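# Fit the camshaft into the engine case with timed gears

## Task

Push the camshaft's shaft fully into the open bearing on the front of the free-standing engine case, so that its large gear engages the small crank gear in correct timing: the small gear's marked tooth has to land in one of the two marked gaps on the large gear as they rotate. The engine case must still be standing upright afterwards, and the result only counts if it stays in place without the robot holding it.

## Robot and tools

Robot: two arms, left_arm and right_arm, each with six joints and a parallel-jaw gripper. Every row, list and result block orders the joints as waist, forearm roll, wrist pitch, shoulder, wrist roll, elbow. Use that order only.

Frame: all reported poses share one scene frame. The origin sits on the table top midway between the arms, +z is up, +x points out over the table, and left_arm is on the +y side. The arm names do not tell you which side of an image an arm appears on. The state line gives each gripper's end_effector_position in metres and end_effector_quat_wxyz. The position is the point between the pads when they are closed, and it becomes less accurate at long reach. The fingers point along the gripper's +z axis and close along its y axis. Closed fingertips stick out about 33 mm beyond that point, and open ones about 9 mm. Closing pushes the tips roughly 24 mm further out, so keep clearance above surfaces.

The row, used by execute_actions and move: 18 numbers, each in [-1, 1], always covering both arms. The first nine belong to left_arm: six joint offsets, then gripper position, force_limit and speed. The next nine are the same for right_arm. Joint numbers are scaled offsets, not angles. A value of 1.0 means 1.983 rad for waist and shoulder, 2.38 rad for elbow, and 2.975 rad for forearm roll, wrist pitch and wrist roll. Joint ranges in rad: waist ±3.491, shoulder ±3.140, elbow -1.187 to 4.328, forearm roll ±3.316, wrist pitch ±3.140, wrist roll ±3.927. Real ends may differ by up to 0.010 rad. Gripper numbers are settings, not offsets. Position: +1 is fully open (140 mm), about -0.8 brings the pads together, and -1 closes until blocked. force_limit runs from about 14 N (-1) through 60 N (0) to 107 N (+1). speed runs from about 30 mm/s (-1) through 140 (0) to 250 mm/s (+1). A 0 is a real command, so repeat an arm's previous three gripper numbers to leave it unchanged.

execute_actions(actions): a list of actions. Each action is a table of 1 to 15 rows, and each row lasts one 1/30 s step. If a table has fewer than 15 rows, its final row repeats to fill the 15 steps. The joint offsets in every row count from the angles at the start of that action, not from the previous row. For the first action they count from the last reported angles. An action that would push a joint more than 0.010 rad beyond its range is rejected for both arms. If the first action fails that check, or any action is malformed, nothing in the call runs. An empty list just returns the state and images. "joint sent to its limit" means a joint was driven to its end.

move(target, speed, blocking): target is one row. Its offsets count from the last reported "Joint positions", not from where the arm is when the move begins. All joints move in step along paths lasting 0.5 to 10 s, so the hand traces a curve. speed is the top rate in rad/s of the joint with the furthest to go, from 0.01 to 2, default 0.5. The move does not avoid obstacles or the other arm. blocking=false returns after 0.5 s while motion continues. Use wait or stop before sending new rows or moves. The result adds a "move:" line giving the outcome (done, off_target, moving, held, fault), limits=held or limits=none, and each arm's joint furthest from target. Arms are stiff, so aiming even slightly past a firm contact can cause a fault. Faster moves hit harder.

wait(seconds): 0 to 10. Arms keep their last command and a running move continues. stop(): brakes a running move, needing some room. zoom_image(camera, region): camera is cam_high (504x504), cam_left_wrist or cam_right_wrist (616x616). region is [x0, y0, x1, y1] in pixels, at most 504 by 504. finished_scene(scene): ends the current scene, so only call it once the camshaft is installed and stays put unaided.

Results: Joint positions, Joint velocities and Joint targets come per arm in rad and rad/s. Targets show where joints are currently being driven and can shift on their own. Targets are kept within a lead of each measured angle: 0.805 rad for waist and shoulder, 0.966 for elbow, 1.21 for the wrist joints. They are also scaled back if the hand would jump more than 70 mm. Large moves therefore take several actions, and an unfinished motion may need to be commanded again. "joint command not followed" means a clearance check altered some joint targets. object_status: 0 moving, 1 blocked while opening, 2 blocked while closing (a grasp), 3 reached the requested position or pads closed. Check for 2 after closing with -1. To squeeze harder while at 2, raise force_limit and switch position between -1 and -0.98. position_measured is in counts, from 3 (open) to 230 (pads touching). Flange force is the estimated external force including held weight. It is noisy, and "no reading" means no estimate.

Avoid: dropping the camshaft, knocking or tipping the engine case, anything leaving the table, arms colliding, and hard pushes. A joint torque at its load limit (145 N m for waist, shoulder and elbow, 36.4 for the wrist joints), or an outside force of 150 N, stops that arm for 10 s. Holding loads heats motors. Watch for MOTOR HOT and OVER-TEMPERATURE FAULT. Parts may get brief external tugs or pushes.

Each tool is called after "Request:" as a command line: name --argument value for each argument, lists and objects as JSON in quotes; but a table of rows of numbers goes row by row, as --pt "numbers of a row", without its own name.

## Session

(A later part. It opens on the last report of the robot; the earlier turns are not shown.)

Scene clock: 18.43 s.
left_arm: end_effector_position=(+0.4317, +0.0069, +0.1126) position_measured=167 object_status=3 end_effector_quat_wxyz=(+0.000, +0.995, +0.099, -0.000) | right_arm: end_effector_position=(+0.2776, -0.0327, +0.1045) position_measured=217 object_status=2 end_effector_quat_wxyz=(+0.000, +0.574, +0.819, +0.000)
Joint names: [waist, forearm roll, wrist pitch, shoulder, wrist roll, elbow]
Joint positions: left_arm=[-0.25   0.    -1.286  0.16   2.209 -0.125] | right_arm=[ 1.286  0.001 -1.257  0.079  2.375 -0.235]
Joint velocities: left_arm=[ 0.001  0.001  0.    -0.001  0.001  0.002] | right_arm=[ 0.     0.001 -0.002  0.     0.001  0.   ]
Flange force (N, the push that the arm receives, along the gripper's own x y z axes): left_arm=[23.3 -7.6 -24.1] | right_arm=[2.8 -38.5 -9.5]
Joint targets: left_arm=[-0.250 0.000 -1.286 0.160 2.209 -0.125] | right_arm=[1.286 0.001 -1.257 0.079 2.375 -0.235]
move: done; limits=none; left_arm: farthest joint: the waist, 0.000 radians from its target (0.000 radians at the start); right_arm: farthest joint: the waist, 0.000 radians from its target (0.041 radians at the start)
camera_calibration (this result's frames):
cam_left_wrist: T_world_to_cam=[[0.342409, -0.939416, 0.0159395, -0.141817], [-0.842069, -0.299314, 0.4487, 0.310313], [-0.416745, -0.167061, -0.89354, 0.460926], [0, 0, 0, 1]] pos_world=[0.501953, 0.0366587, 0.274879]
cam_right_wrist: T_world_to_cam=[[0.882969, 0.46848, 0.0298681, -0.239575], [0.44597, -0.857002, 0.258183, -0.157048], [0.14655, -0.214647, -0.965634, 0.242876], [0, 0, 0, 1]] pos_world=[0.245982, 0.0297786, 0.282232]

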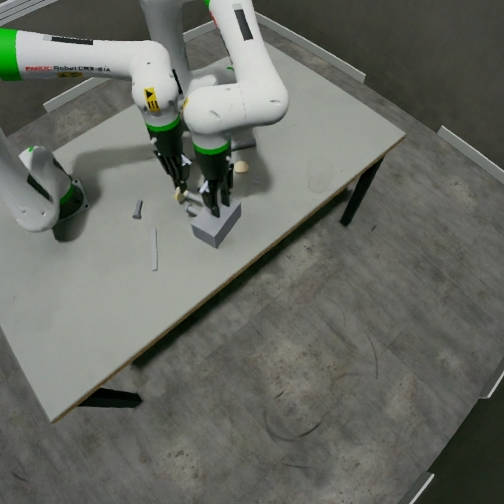

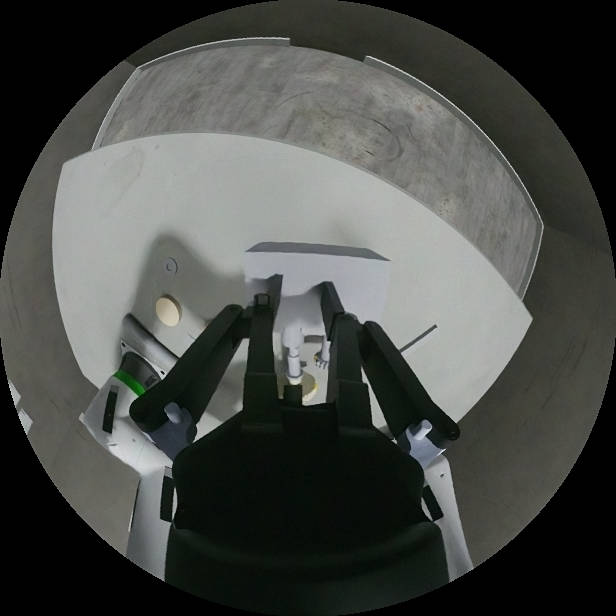

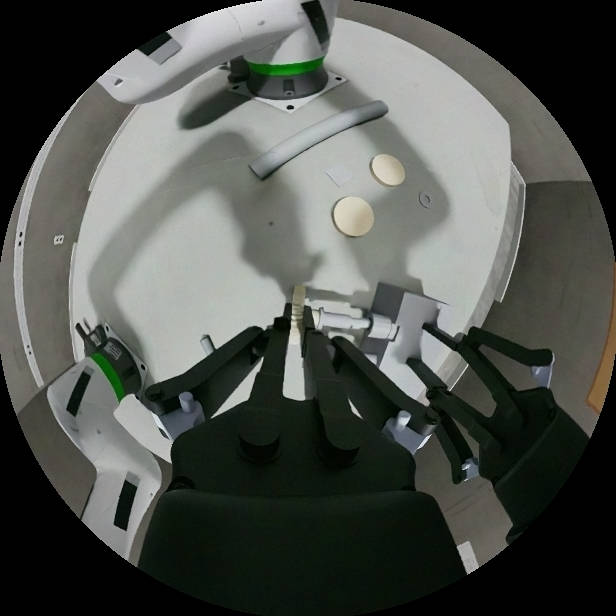

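Request:
move --target '[0,0,-0.0024,-0.001,0,0.0021,-0.3,0,0,0.0048,0,0.0002,-0.0032,-0.015,-0.0029,-1,0,-0.5]' --speed 0.04

Request:
move --target '[0.0163,0,-0.0015,0.0136,-0.011,0.0133,-0.3,0,0,0,0,-0.0032,-0.0014,0,0.0028,-1,0,-0.5]' --speed 0.04

Request:
zoom_image --camera "cam_right_wrist" --region '[300,280,420,380]'

Request:
zoom_image --camera "cam_left_wrist" --region '[230,240,400,410]'

Scene clock: 20.10 s.
left_arm: end_effector_position=(+0.4316, +0.0069, +0.1156) position_measured=167 object_status=3 end_effector_quat_wxyz=(+0.000, +0.995, +0.099, -0.000) | right_arm: end_effector_position=(+0.2732, -0.0322, +0.1045) position_measured=217 object_status=2 end_effector_quat_wxyz=(+0.000, +0.589, +0.808, +0.000)
Joint names: [waist, forearm roll, wrist pitch, shoulder, wrist roll, elbow]
Joint positions: left_arm=[-0.25   0.    -1.293  0.158  2.209 -0.12 ] | right_arm=[ 1.295  0.001 -1.256  0.072  2.331 -0.242]
Joint velocities: left_arm=[-0. -0.  0.  0.  0. -0.] | right_arm=[-0.001  0.     0.001  0.    -0.    -0.   ]
Flange force (N, the push that the arm receives, along the gripper's own x y z axes): left_arm=[1.0 -4.2 4.5] | right_arm=[0.7 2.7 -0.1]
Joint targets: left_arm=[-0.250 0.000 -1.293 0.158 2.209 -0.120] | right_arm=[1.295 0.001 -1.256 0.072 2.331 -0.242]
move: done; limits=none; left_arm: farthest joint: the waist, 0.000 radians from its target (0.000 radians at the start); right_arm: farthest joint: the waist, 0.000 radians from its target (0.010 radians at the start)
camera_calibration (this result's frames):
cam_left_wrist: T_world_to_cam=[[0.342433, -0.939409, 0.0158261, -0.141843], [-0.841997, -0.299363, 0.448802, 0.308902], [-0.416871, -0.16701, -0.893491, 0.463657], [0, 0, 0, 1]] pos_world=[0.501951, 0.0366608, 0.277882]
cam_right_wrist: T_world_to_cam=[[0.898868, 0.437201, 0.0298587, -0.241297], [0.41562, -0.87213, 0.258165, -0.146806], [0.138911, -0.219646, -0.965639, 0.245533], [0, 0, 0, 1]] pos_world=[0.243802, 0.0313914, 0.282201]

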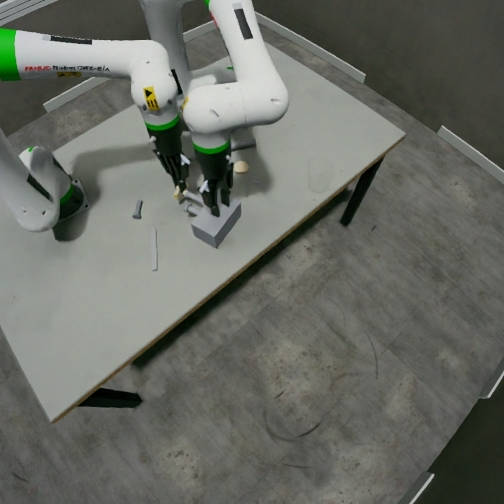

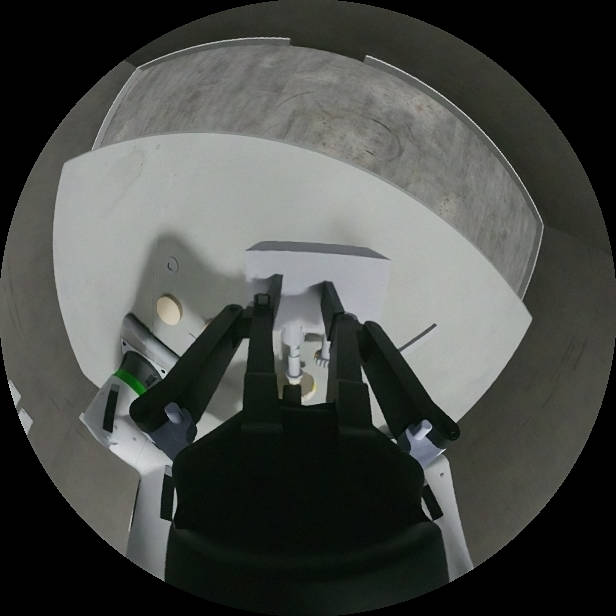

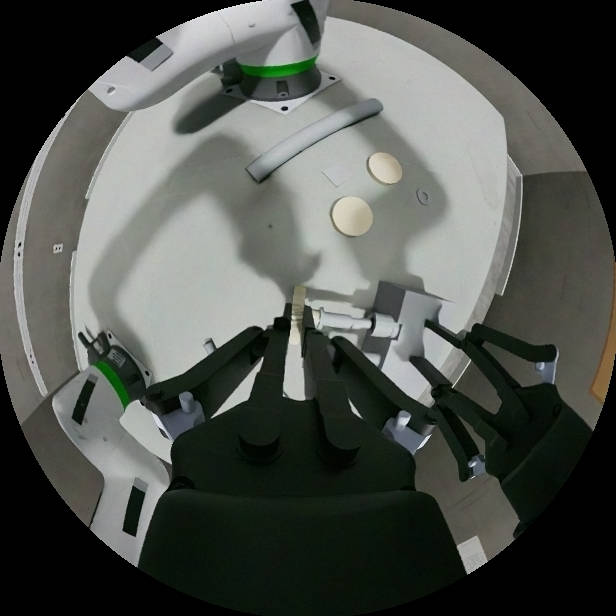

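Scene clock: 21.17 s.
left_arm: end_effector_position=(+0.4524, +0.0147, +0.1156) position_measured=167 object_status=3 end_effector_quat_wxyz=(+0.000, +0.995, +0.099, -0.000) | right_arm: end_effector_position=(+0.2733, -0.0321, +0.1084) position_measured=217 object_status=2 end_effector_quat_wxyz=(+0.000, +0.589, +0.808, +0.000)
Joint names: [waist, forearm roll, wrist pitch, shoulder, wrist roll, elbow]
Joint positions: left_arm=[-0.218  0.    -1.298  0.185  2.176 -0.088] | right_arm=[ 1.295  0.001 -1.266  0.069  2.331 -0.236]
Joint velocities: left_arm=[ 0.001  0.     0.001  0.    -0.001 -0.001] | right_arm=[ 0.001  0.001 -0.002  0.     0.001  0.   ]
Flange force (N, the push that the arm receives, along the gripper's own x y z axes): left_arm=[1.0 -3.1 5.4] | right_arm=[0.3 3.4 -0.8]
Joint targets: left_arm=[-0.218 0.000 -1.298 0.185 2.176 -0.088] | right_arm=[1.295 0.001 -1.266 0.069 2.331 -0.236]
move: done; limits=none; left_arm: farthest joint: the waist, 0.000 radians from its target (0.032 radians at the start); right_arm: farthest joint: the waist, 0.000 radians from its target (0.000 radians at the start)
camera_calibration (this result's frames):
cam_left_wrist: T_world_to_cam=[[0.342049, -0.939546, 0.0159859, -0.141468], [-0.84221, -0.298979, 0.448657, 0.328794], [-0.416754, -0.166926, -0.893561, 0.473613], [0, 0, 0, 1]] pos_world=[0.522684, 0.0444454, 0.277948]
cam_right_wrist: T_world_to_cam=[[0.898871, 0.437198, 0.0297955, -0.241465], [0.415624, -0.872113, 0.258215, -0.147787], [0.138876, -0.219719, -0.965628, 0.249359], [0, 0, 0, 1]] pos_world=[0.24384, 0.0314697, 0.286143]

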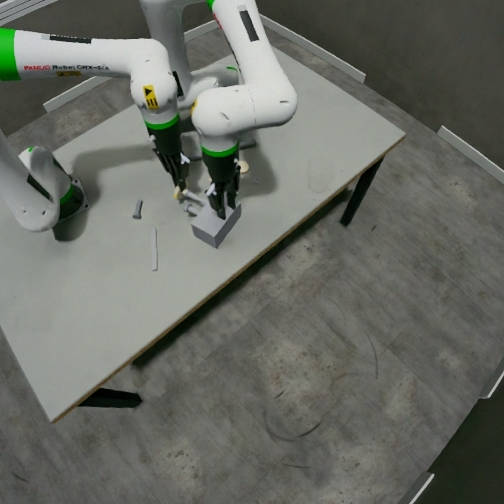

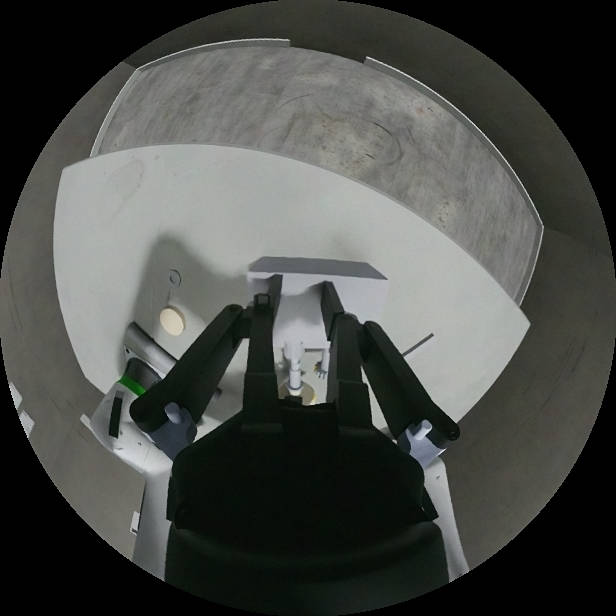

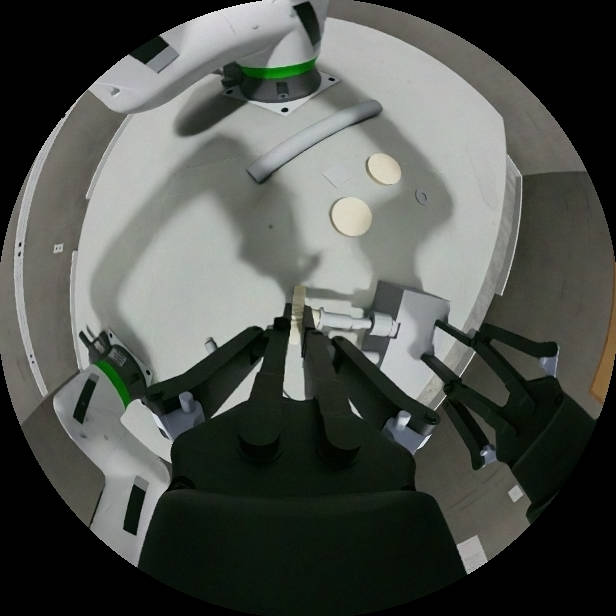

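Region (300, 280, 420, 380) of cam_right_wrist's 616x616 image, scaled by 4.200, with more detail than that image has.

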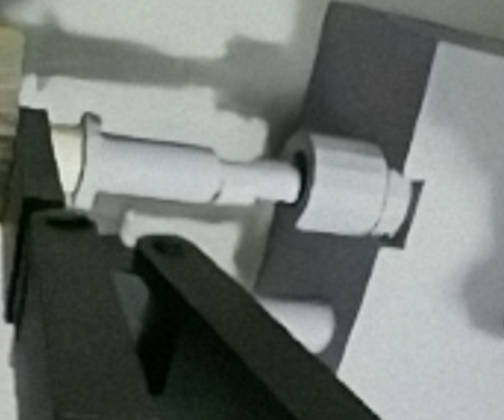

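Region (230, 240, 400, 410) of cam_left_wrist's 616x616 image, scaled by 2.965, with more detail than that image has.

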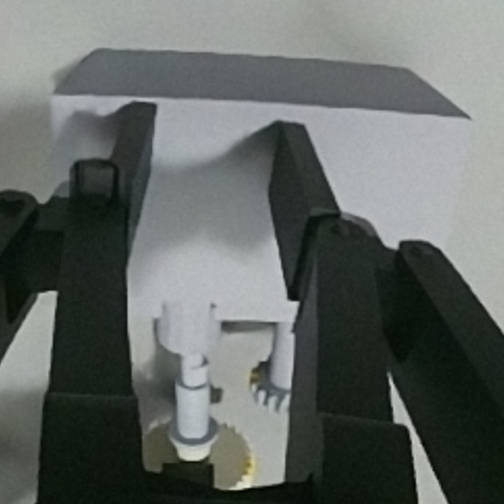

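Request:
move --target '[0,0,0.0026,0.0011,0,-0.0023,-0.3,0,0,-0.0074,0,-0.0006,0.0115,0.0049,0.0103,-1,0,-0.5]' --speed 0.015

Request:
zoom_image --camera "cam_right_wrist" --region '[300,280,420,380]'

Scene clock: 23.20 s.
left_arm: end_effector_position=(+0.4524, +0.0147, +0.1124) position_measured=167 object_status=3 end_effector_quat_wxyz=(+0.000, +0.995, +0.099, +0.000) | right_arm: end_effector_position=(+0.2825, -0.0281, +0.1084) position_measured=217 object_status=2 end_effector_quat_wxyz=(+0.000, +0.589, +0.808, +0.000)
Joint names: [waist, forearm roll, wrist pitch, shoulder, wrist roll, elbow]
Joint positions: left_arm=[-0.218  0.    -1.29   0.187  2.176 -0.093] | right_arm=[ 1.281  0.001 -1.267  0.092  2.345 -0.211]
Joint velocities: left_arm=[-0.001  0.001 -0.001  0.001 -0.    -0.   ] | right_arm=[ 0.001  0.001  0.     0.    -0.001  0.   ]
Flange force (N, the push that the arm receives, along the gripper's own x y z axes): left_arm=[-7.9 -26.4 -49.9] | right_arm=[-0.1 2.6 -0.8]
Joint targets: left_arm=[-0.218 0.000 -1.290 0.187 2.176 -0.094] | right_arm=[1.281 0.001 -1.267 0.092 2.345 -0.211]
move: done; limits=none; left_arm: farthest joint: the waist, 0.000 radians from its target (0.000 radians at the start); right_arm: farthest joint: the waist, 0.000 radians from its target (0.015 radians at the start)
camera_calibration (this result's frames):
cam_left_wrist: T_world_to_cam=[[0.342052, -0.939542, 0.0161506, -0.141455], [-0.842307, -0.298943, 0.448499, 0.33033], [-0.416555, -0.167014, -0.893637, 0.470654], [0, 0, 0, 1]] pos_world=[0.522677, 0.0444528, 0.274726]
cam_right_wrist: T_world_to_cam=[[0.898915, 0.437112, 0.0297278, -0.251461], [0.415548, -0.872133, 0.258271, -0.148123], [0.13882, -0.21981, -0.965615, 0.248912], [0, 0, 0, 1]] pos_world=[0.25304, 0.035447, 0.286084]

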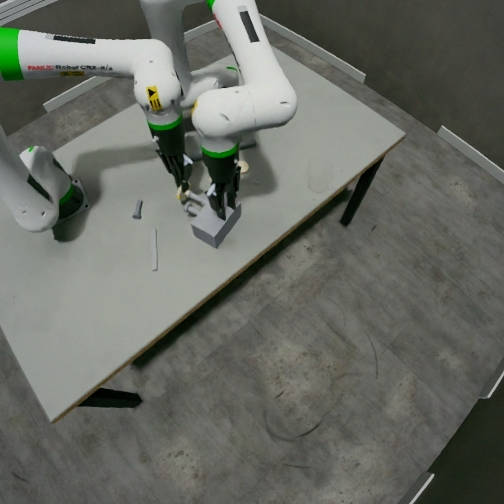

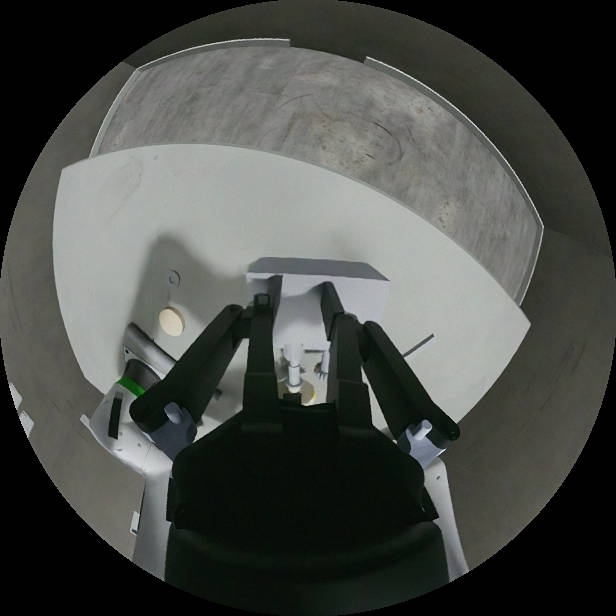

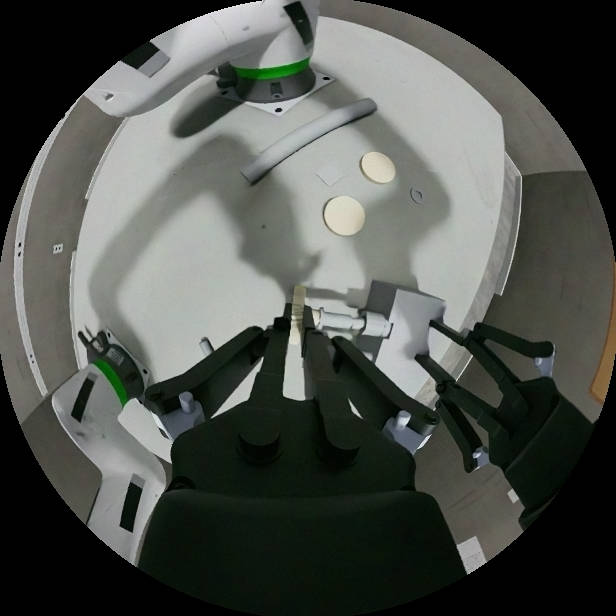

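Region (300, 280, 420, 380) of cam_right_wrist's 616x616 image, scaled by 4.200, with more detail than that image has.

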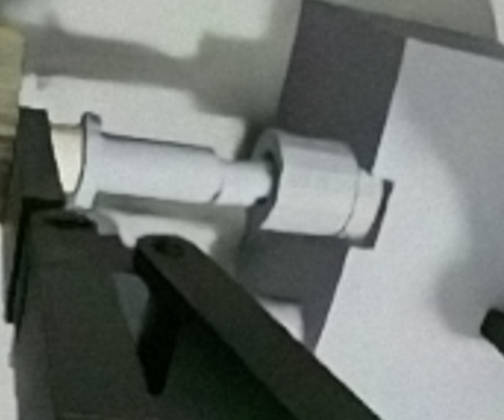

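Request:
move --target '[0,0,0,0,0,0,-0.3,0,0,-0.0063,0,-0.0006,0.0086,0.0042,0.008,-1,0,-0.5]' --speed 0.015

Request:
zoom_image --camera "cam_right_wrist" --region '[300,280,420,380]'

Scene clock: 26.00 s.
left_arm: end_effector_position=(+0.4524, +0.0147, +0.1123) position_measured=167 object_status=3 end_effector_quat_wxyz=(+0.000, +0.995, +0.099, +0.000) | right_arm: end_effector_position=(+0.2901, -0.0256, +0.1085) position_measured=217 object_status=2 end_effector_quat_wxyz=(+0.000, +0.589, +0.808, +0.000)
Joint names: [waist, forearm roll, wrist pitch, shoulder, wrist roll, elbow]
Joint positions: left_arm=[-0.218  0.    -1.29   0.187  2.176 -0.093] | right_arm=[ 1.268  0.001 -1.269  0.109  2.358 -0.192]
Joint velocities: left_arm=[ 0.001  0.001 -0.    -0.     0.     0.   ] | right_arm=[ 0.     0.    -0.     0.    -0.001 -0.   ]
Flange force (N, the push that the arm receives, along the gripper's own x y z axes): left_arm=[-7.9 -26.4 -59.4] | right_arm=[6.4 -1.0 6.9]
Joint targets: left_arm=[-0.218 0.000 -1.290 0.187 2.176 -0.093] | right_arm=[1.268 0.001 -1.269 0.109 2.358 -0.192]
move: done; limits=none; left_arm: farthest joint: the waist, 0.000 radians from its target (0.000 radians at the start); right_arm: farthest joint: the waist, 0.000 radians from its target (0.012 radians at the start)
camera_calibration (this result's frames):
cam_left_wrist: T_world_to_cam=[[0.342053, -0.939543, 0.0160947, -0.141447], [-0.842274, -0.298958, 0.448552, 0.330334], [-0.416622, -0.166985, -0.893612, 0.470627], [0, 0, 0, 1]] pos_world=[0.522688, 0.0444483, 0.274662]
cam_right_wrist: T_world_to_cam=[[0.898909, 0.437111, 0.0299351, -0.259416], [0.415522, -0.872189, 0.258125, -0.149099], [0.138938, -0.219592, -0.965648, 0.248492], [0, 0, 0, 1]] pos_world=[0.26062, 0.0379184, 0.286208]

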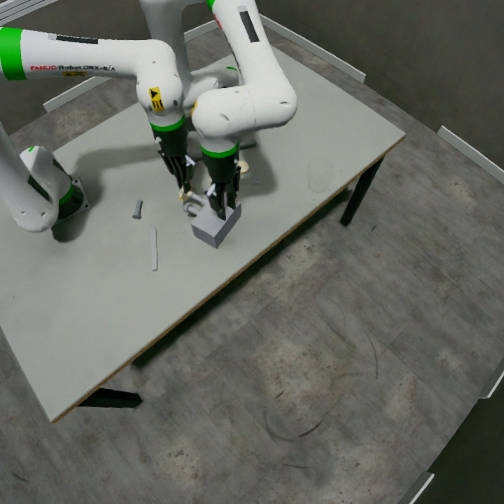

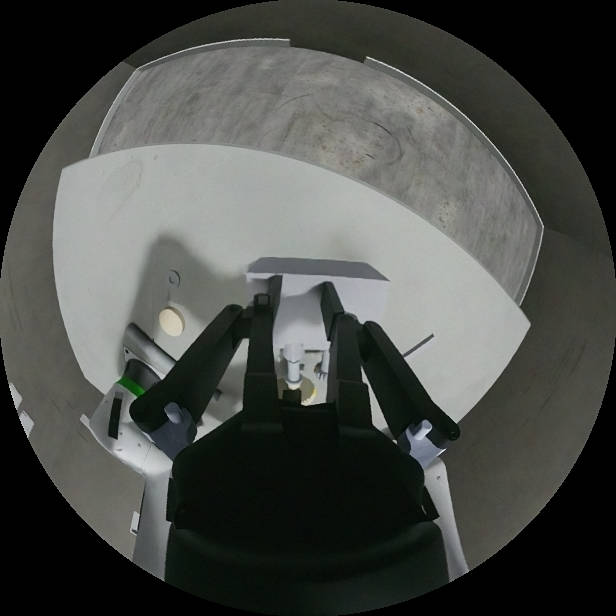

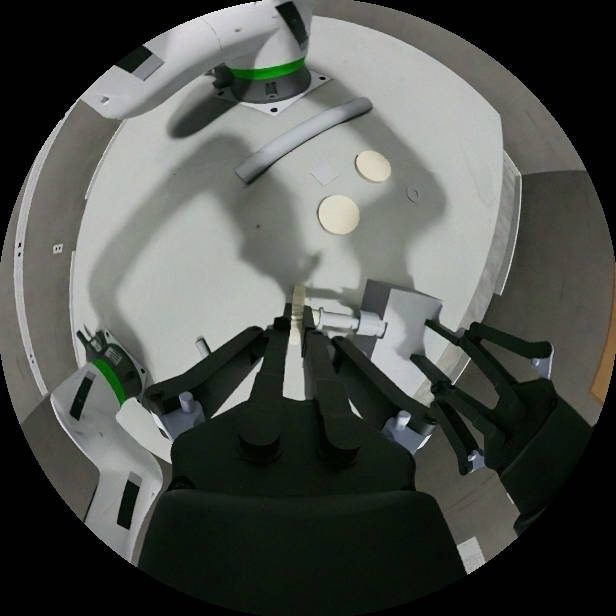

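Region (300, 280, 420, 380) of cam_right_wrist's 616x616 image, scaled by 4.200, with more detail than that image has.

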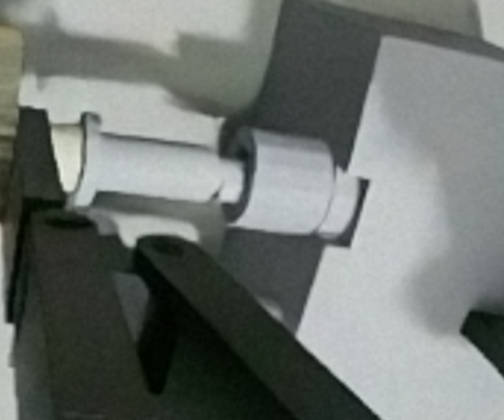

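Request:
move --target '[0,0,0,0,0,0,-0.3,0,0,-0.0046,0,0.0003,0.0069,0.0031,0.0053,-1,0,-0.5]' --speed 0.012

Request:
move --target '[0,0,0,0,0,0,-0.3,0,0,-0.0023,0,-0.0002,0.0032,0.0015,0.003,-1,0,-0.5]' --speed 0.01

Request:
zoom_image --camera "cam_right_wrist" --region '[300,280,420,380]'

Scene clock: 27.50 s.
left_arm: end_effector_position=(+0.4524, +0.0147, +0.1124) position_measured=167 object_status=3 end_effector_quat_wxyz=(+0.000, +0.995, +0.099, +0.000) | right_arm: end_effector_position=(+0.2957, -0.0238, +0.1074) position_measured=217 object_status=2 end_effector_quat_wxyz=(+0.000, +0.589, +0.808, +0.000)
Joint names: [waist, forearm roll, wrist pitch, shoulder, wrist roll, elbow]
Joint positions: left_arm=[-0.218  0.    -1.29   0.187  2.176 -0.093] | right_arm=[ 1.259  0.001 -1.268  0.123  2.367 -0.179]
Joint velocities: left_arm=[ 0.001  0.001  0.001 -0.     0.    -0.   ] | right_arm=[0.    0.001 0.001 0.    0.    0.   ]
Flange force (N, the push that the arm receives, along the gripper's own x y z axes): left_arm=[-2.6 -18.7 -57.2] | right_arm=[2.1 3.9 0.2]
Joint targets: left_arm=[-0.218 0.000 -1.290 0.187 2.176 -0.093] | right_arm=[1.259 0.001 -1.268 0.123 2.367 -0.179]
move: done; limits=none; left_arm: farthest joint: the waist, 0.000 radians from its target (0.000 radians at the start); right_arm: farthest joint: the waist, 0.000 radians from its target (0.009 radians at the start)
camera_calibration (this result's frames):
cam_left_wrist: T_world_to_cam=[[0.342053, -0.939542, 0.0161174, -0.141447], [-0.842287, -0.298952, 0.448531, 0.330327], [-0.416595, -0.166997, -0.893622, 0.470641], [0, 0, 0, 1]] pos_world=[0.52268, 0.0444517, 0.274693]
cam_right_wrist: T_world_to_cam=[[0.898864, 0.437213, 0.0298016, -0.265206], [0.415631, -0.872097, 0.25826, -0.149663], [0.138905, -0.219755, -0.965616, 0.247051], [0, 0, 0, 1]] pos_world=[0.266272, 0.0397218, 0.285112]

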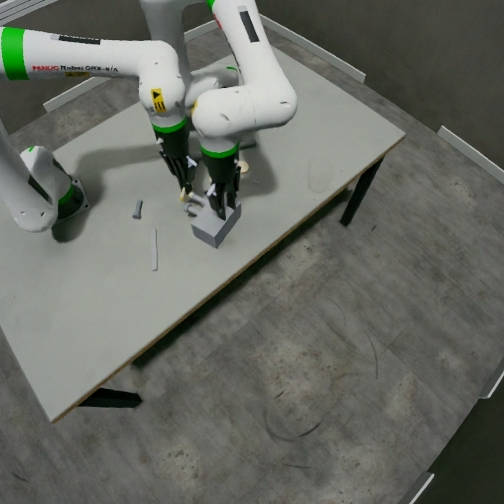

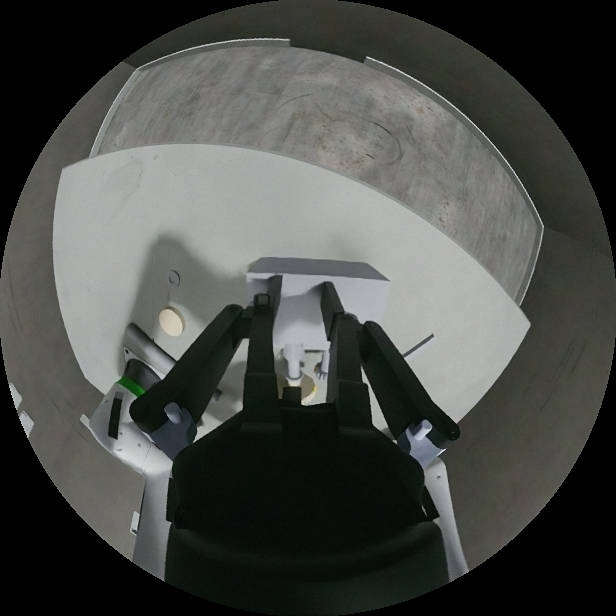

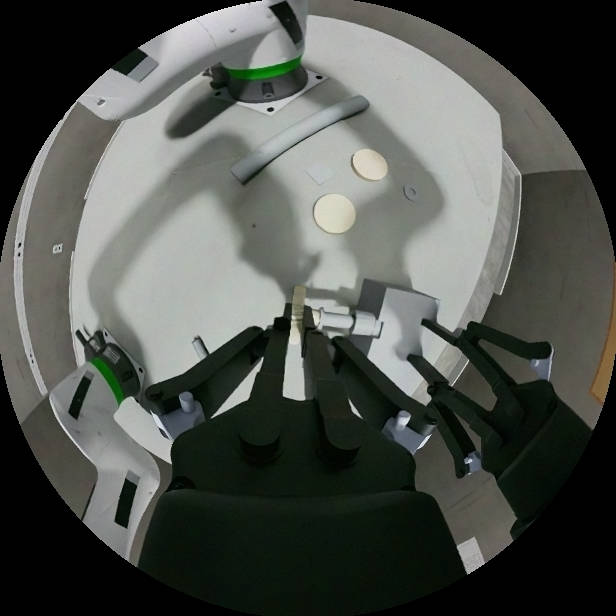

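Scene clock: 28.43 s.
left_arm: end_effector_position=(+0.4524, +0.0147, +0.1124) position_measured=167 object_status=3 end_effector_quat_wxyz=(+0.000, +0.995, +0.099, +0.000) | right_arm: end_effector_position=(+0.2986, -0.0229, +0.1074) position_measured=217 object_status=2 end_effector_quat_wxyz=(+0.000, +0.589, +0.808, +0.000)
Joint names: [waist, forearm roll, wrist pitch, shoulder, wrist roll, elbow]
Joint positions: left_arm=[-0.218  0.    -1.29   0.187  2.176 -0.093] | right_arm=[ 1.254  0.001 -1.269  0.129  2.372 -0.172]
Joint velocities: left_arm=[-0.002 -0.001  0.     0.001  0.    -0.   ] | right_arm=[-0.     0.001 -0.002  0.    -0.001 -0.   ]
Flange force (N, the push that the arm receives, along the gripper's own x y z axes): left_arm=[-3.6 -24.3 -56.8] | right_arm=[2.1 1.8 -0.1]
Joint targets: left_arm=[-0.218 0.000 -1.290 0.187 2.176 -0.093] | right_arm=[1.254 0.001 -1.269 0.129 2.372 -0.172]
move: done; limits=none; left_arm: farthest joint: the waist, 0.000 radians from its target (0.000 radians at the start); right_arm: farthest joint: the waist, 0.000 radians from its target (0.005 radians at the start)
camera_calibration (this result's frames):
cam_left_wrist: T_world_to_cam=[[0.342053, -0.939542, 0.0161176, -0.141447], [-0.842288, -0.298952, 0.44853, 0.330327], [-0.416595, -0.166997, -0.893622, 0.470641], [0, 0, 0, 1]] pos_world=[0.52268, 0.0444517, 0.274693]
cam_right_wrist: T_world_to_cam=[[0.898903, 0.437122, 0.0299719, -0.268227], [0.415522, -0.872184, 0.258141, -0.150006], [0.13898, -0.21959, -0.965642, 0.246839], [0, 0, 0, 1]] pos_world=[0.269135, 0.0406188, 0.28512]

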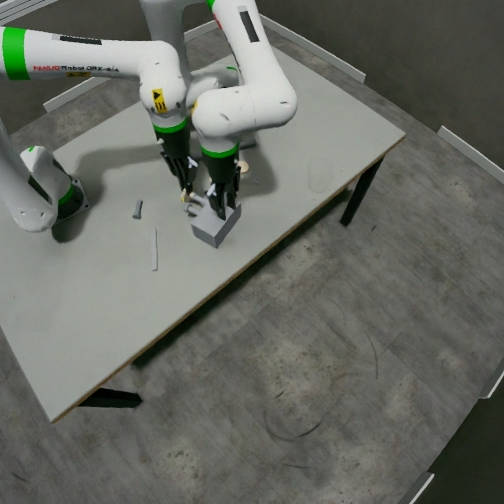

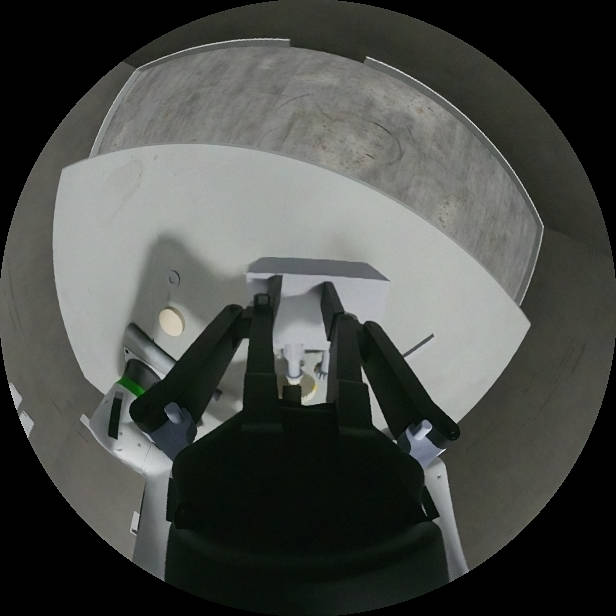

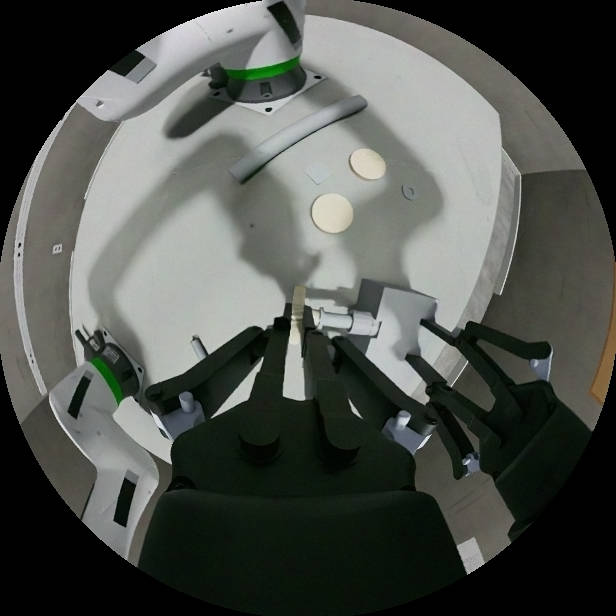

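Region (300, 280, 420, 380) of cam_right_wrist's 616x616 image, scaled by 4.200, with more detail than that image has.

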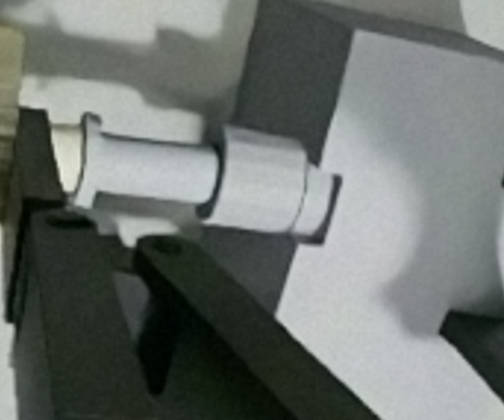

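Request:
move --target '[0,0,0,0,0,0,-0.3,0,0,-0.003,0,-0.0004,0.0043,0.002,0.0041,-1,0,-0.5]' --speed 0.01

Scene clock: 29.90 s.
left_arm: end_effector_position=(+0.4524, +0.0147, +0.1124) position_measured=167 object_status=3 end_effector_quat_wxyz=(+0.000, +0.995, +0.099, +0.000) | right_arm: end_effector_position=(+0.3024, -0.0217, +0.1074) position_measured=217 object_status=2 end_effector_quat_wxyz=(+0.000, +0.589, +0.808, +0.000)
Joint names: [waist, forearm roll, wrist pitch, shoulder, wrist roll, elbow]
Joint positions: left_arm=[-0.218  0.    -1.29   0.187  2.176 -0.093] | right_arm=[ 1.249  0.001 -1.27   0.138  2.378 -0.163]
Joint velocities: left_arm=[-0.001 -0.     0.     0.    -0.    -0.001] | right_arm=[-0.     0.    -0.001  0.    -0.    -0.   ]
Flange force (N, the push that the arm receives, along the gripper's own x y z axes): left_arm=[-6.6 -24.1 -55.1] | right_arm=[7.0 1.3 8.2]
Joint targets: left_arm=[-0.218 0.000 -1.290 0.187 2.176 -0.093] | right_arm=[1.249 0.001 -1.270 0.138 2.378 -0.163]
move: done; limits=none; left_arm: farthest joint: the waist, 0.000 radians from its target (0.000 radians at the start); right_arm: farthest joint: the waist, 0.000 radians from its target (0.006 radians at the start)
camera_calibration (this result's frames):
cam_left_wrist: T_world_to_cam=[[0.342053, -0.939542, 0.0161175, -0.141447], [-0.842288, -0.298952, 0.44853, 0.330327], [-0.416595, -0.166997, -0.893622, 0.470641], [0, 0, 0, 1]] pos_world=[0.52268, 0.0444517, 0.274693]
cam_right_wrist: T_world_to_cam=[[0.898901, 0.437123, 0.0300013, -0.272169], [0.415519, -0.872192, 0.258119, -0.150528], [0.138997, -0.219558, -0.965647, 0.246612], [0, 0, 0, 1]] pos_world=[0.272922, 0.0418272, 0.28516]

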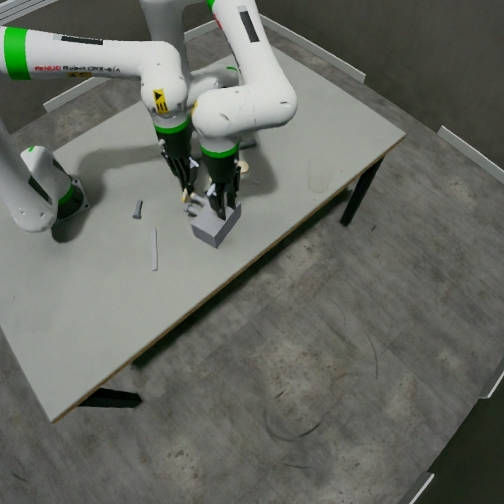

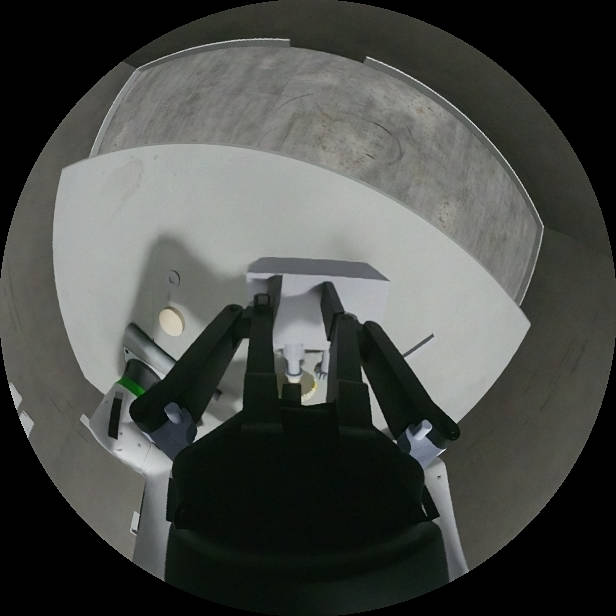

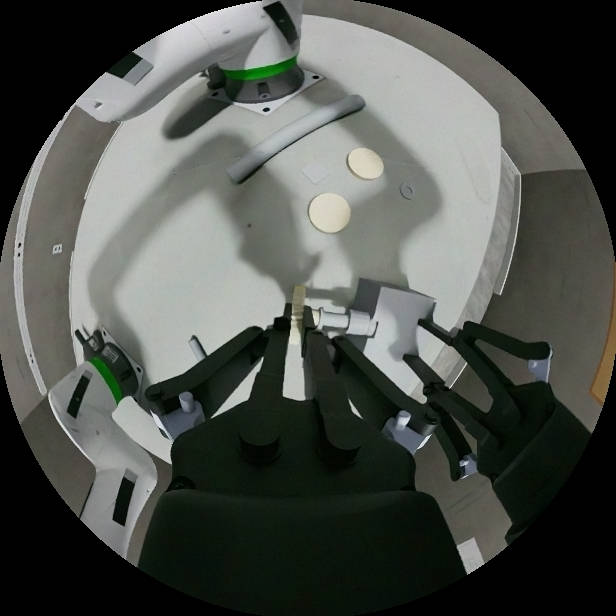

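Advance 8 mm, small +n and down correction.

Request:
move --target '[0,0,0,0,0,0,-0.3,0,0,-0.0055,0,-0.0004,0.0091,0.0037,0.0082,-1,0,-0.5]' --speed 0.012

Request:
move --target '[0,0,0,0,0,0,-0.3,0,0,-0.0056,0,-0.0009,0.0086,0.0037,0.0084,-0.62,0,-0.5]' --speed 0.012

Request:
zoom_image --camera "cam_right_wrist" --region '[270,280,390,380]'

Request:
zoom_image --camera "cam_left_wrist" --region '[280,345,340,405]'

Scene clock: 32.03 s.
left_arm: end_effector_position=(+0.4525, +0.0147, +0.1124) position_measured=167 object_status=3 end_effector_quat_wxyz=(+0.000, +0.995, +0.099, +0.000) | right_arm: end_effector_position=(+0.3098, -0.0187, +0.1070) position_measured=217 object_status=2 end_effector_quat_wxyz=(+0.000, +0.589, +0.808, +0.000)
Joint names: [waist, forearm roll, wrist pitch, shoulder, wrist roll, elbow]
Joint positions: left_arm=[-0.218  0.    -1.29   0.187  2.176 -0.093] | right_arm=[ 1.238  0.001 -1.271  0.156  2.389 -0.143]
Joint velocities: left_arm=[ 0.001 -0.001 -0.001 -0.    -0.     0.001] | right_arm=[-0.     0.001  0.001  0.     0.001  0.   ]
Flange force (N, the push that the arm receives, along the gripper's own x y z axes): left_arm=[39.4 -5.7 -35.3] | right_arm=[6.7 -65.1 -33.7]
Joint targets: left_arm=[-0.218 0.000 -1.290 0.187 2.176 -0.093] | right_arm=[1.238 0.001 -1.271 0.156 2.389 -0.143]
move: done; limits=none; left_arm: farthest joint: the waist, 0.000 radians from its target (0.000 radians at the start); right_arm: farthest joint: the waist, 0.000 radians from its target (0.010 radians at the start)
camera_calibration (this result's frames):
cam_left_wrist: T_world_to_cam=[[0.342085, -0.93953, 0.0161319, -0.141458], [-0.84231, -0.298987, 0.448464, 0.330386], [-0.416522, -0.167001, -0.893655, 0.470651], [0, 0, 0, 1]] pos_world=[0.522715, 0.0444762, 0.274716]
cam_right_wrist: T_world_to_cam=[[0.898847, 0.437218, 0.0302239, -0.28017], [0.415582, -0.872201, 0.257986, -0.150939], [0.139158, -0.21933, -0.965676, 0.245724], [0, 0, 0, 1]] pos_world=[0.280363, 0.0447409, 0.284697]

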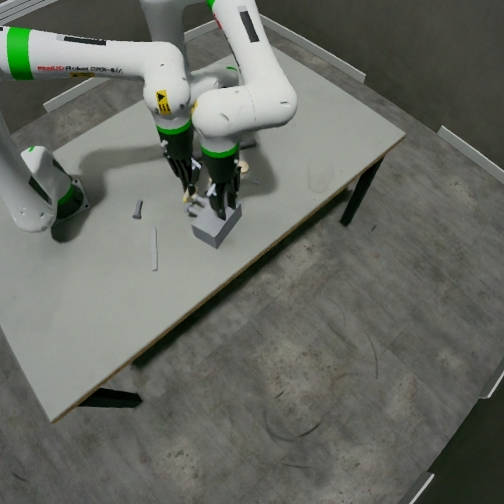

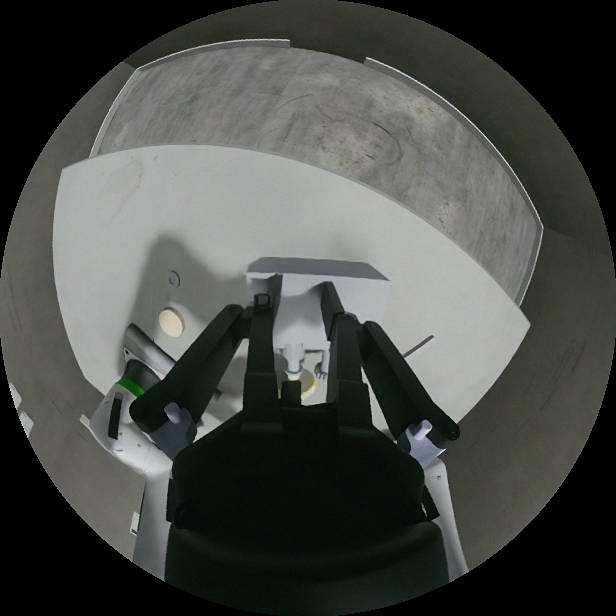

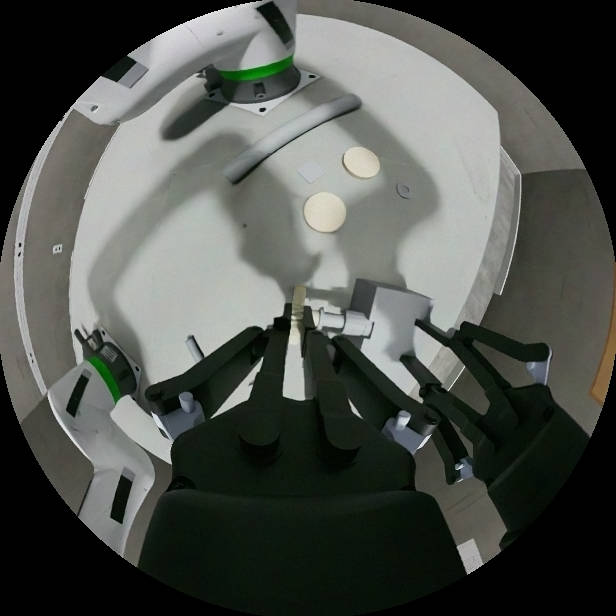

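Scene clock: 33.93 s.
left_arm: end_effector_position=(+0.4525, +0.0147, +0.1124) position_measured=167 object_status=3 end_effector_quat_wxyz=(+0.000, +0.995, +0.099, +0.000) | right_arm: end_effector_position=(+0.3174, -0.0162, +0.1070) position_measured=208 object_status=3 end_effector_quat_wxyz=(+0.000, +0.589, +0.808, +0.001)
Joint names: [waist, forearm roll, wrist pitch, shoulder, wrist roll, elbow]
Joint positions: left_arm=[-0.218  0.    -1.29   0.187  2.176 -0.093] | right_arm=[ 1.227  0.001 -1.274  0.173  2.4   -0.123]
Joint velocities: left_arm=[-0.001  0.    -0.    -0.     0.     0.001] | right_arm=[ 0.     0.001 -0.002  0.     0.001  0.   ]
Flange force (N, the push that the arm receives, along the gripper's own x y z axes): left_arm=[16.9 -8.6 -40.0] | right_arm=[-0.2 0.9 -2.4]
Joint targets: left_arm=[-0.218 0.000 -1.290 0.187 2.176 -0.093] | right_arm=[1.227 0.001 -1.274 0.173 2.400 -0.123]
move: done; limits=none; left_arm: farthest joint: the waist, 0.000 radians from its target (0.000 radians at the start); right_arm: farthest joint: the waist, 0.000 radians from its target (0.011 radians at the start)
camera_calibration (this result's frames):
cam_left_wrist: T_world_to_cam=[[0.342085, -0.939531, 0.0161287, -0.141456], [-0.842309, -0.298988, 0.448467, 0.330384], [-0.416526, -0.166999, -0.893654, 0.47065], [0, 0, 0, 1]] pos_world=[0.522713, 0.0444767, 0.274713]
cam_right_wrist: T_world_to_cam=[[0.898887, 0.437123, 0.0304353, -0.288092], [0.415462, -0.872297, 0.257855, -0.151805], [0.139263, -0.219138, -0.965704, 0.245269], [0, 0, 0, 1]] pos_world=[0.287875, 0.0472601, 0.284769]

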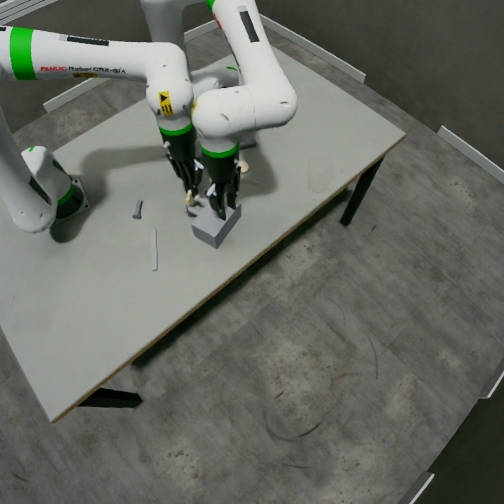

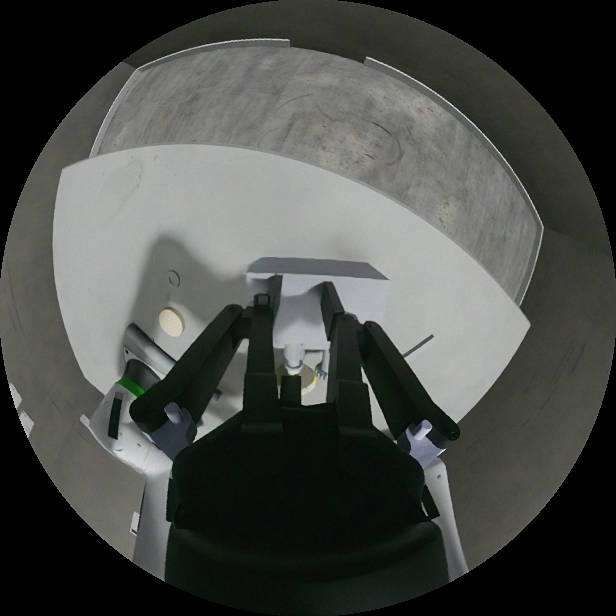

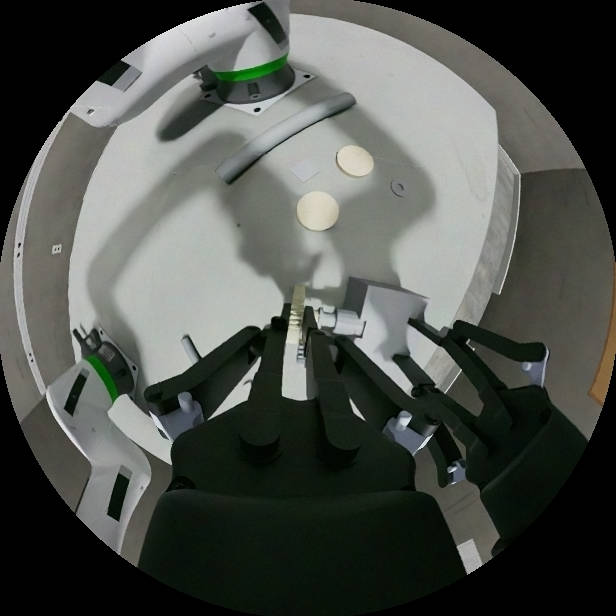

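Region (270, 280, 390, 380) of cam_right_wrist's 616x616 image, scaled by 4.200, with more detail than that image has.

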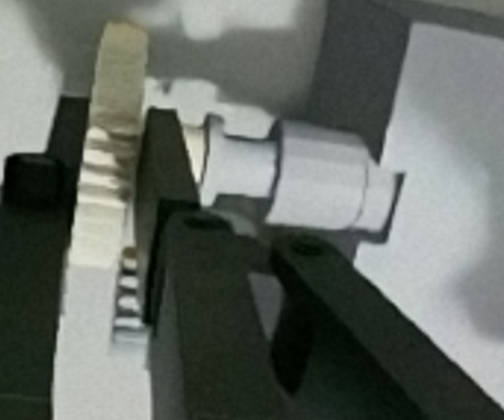

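Region (280, 345, 340, 405) of cam_left_wrist's 616x616 image, scaled by 8.400, with more detail than that image has.

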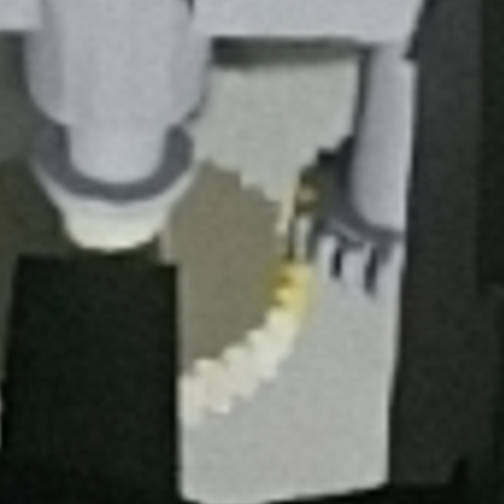

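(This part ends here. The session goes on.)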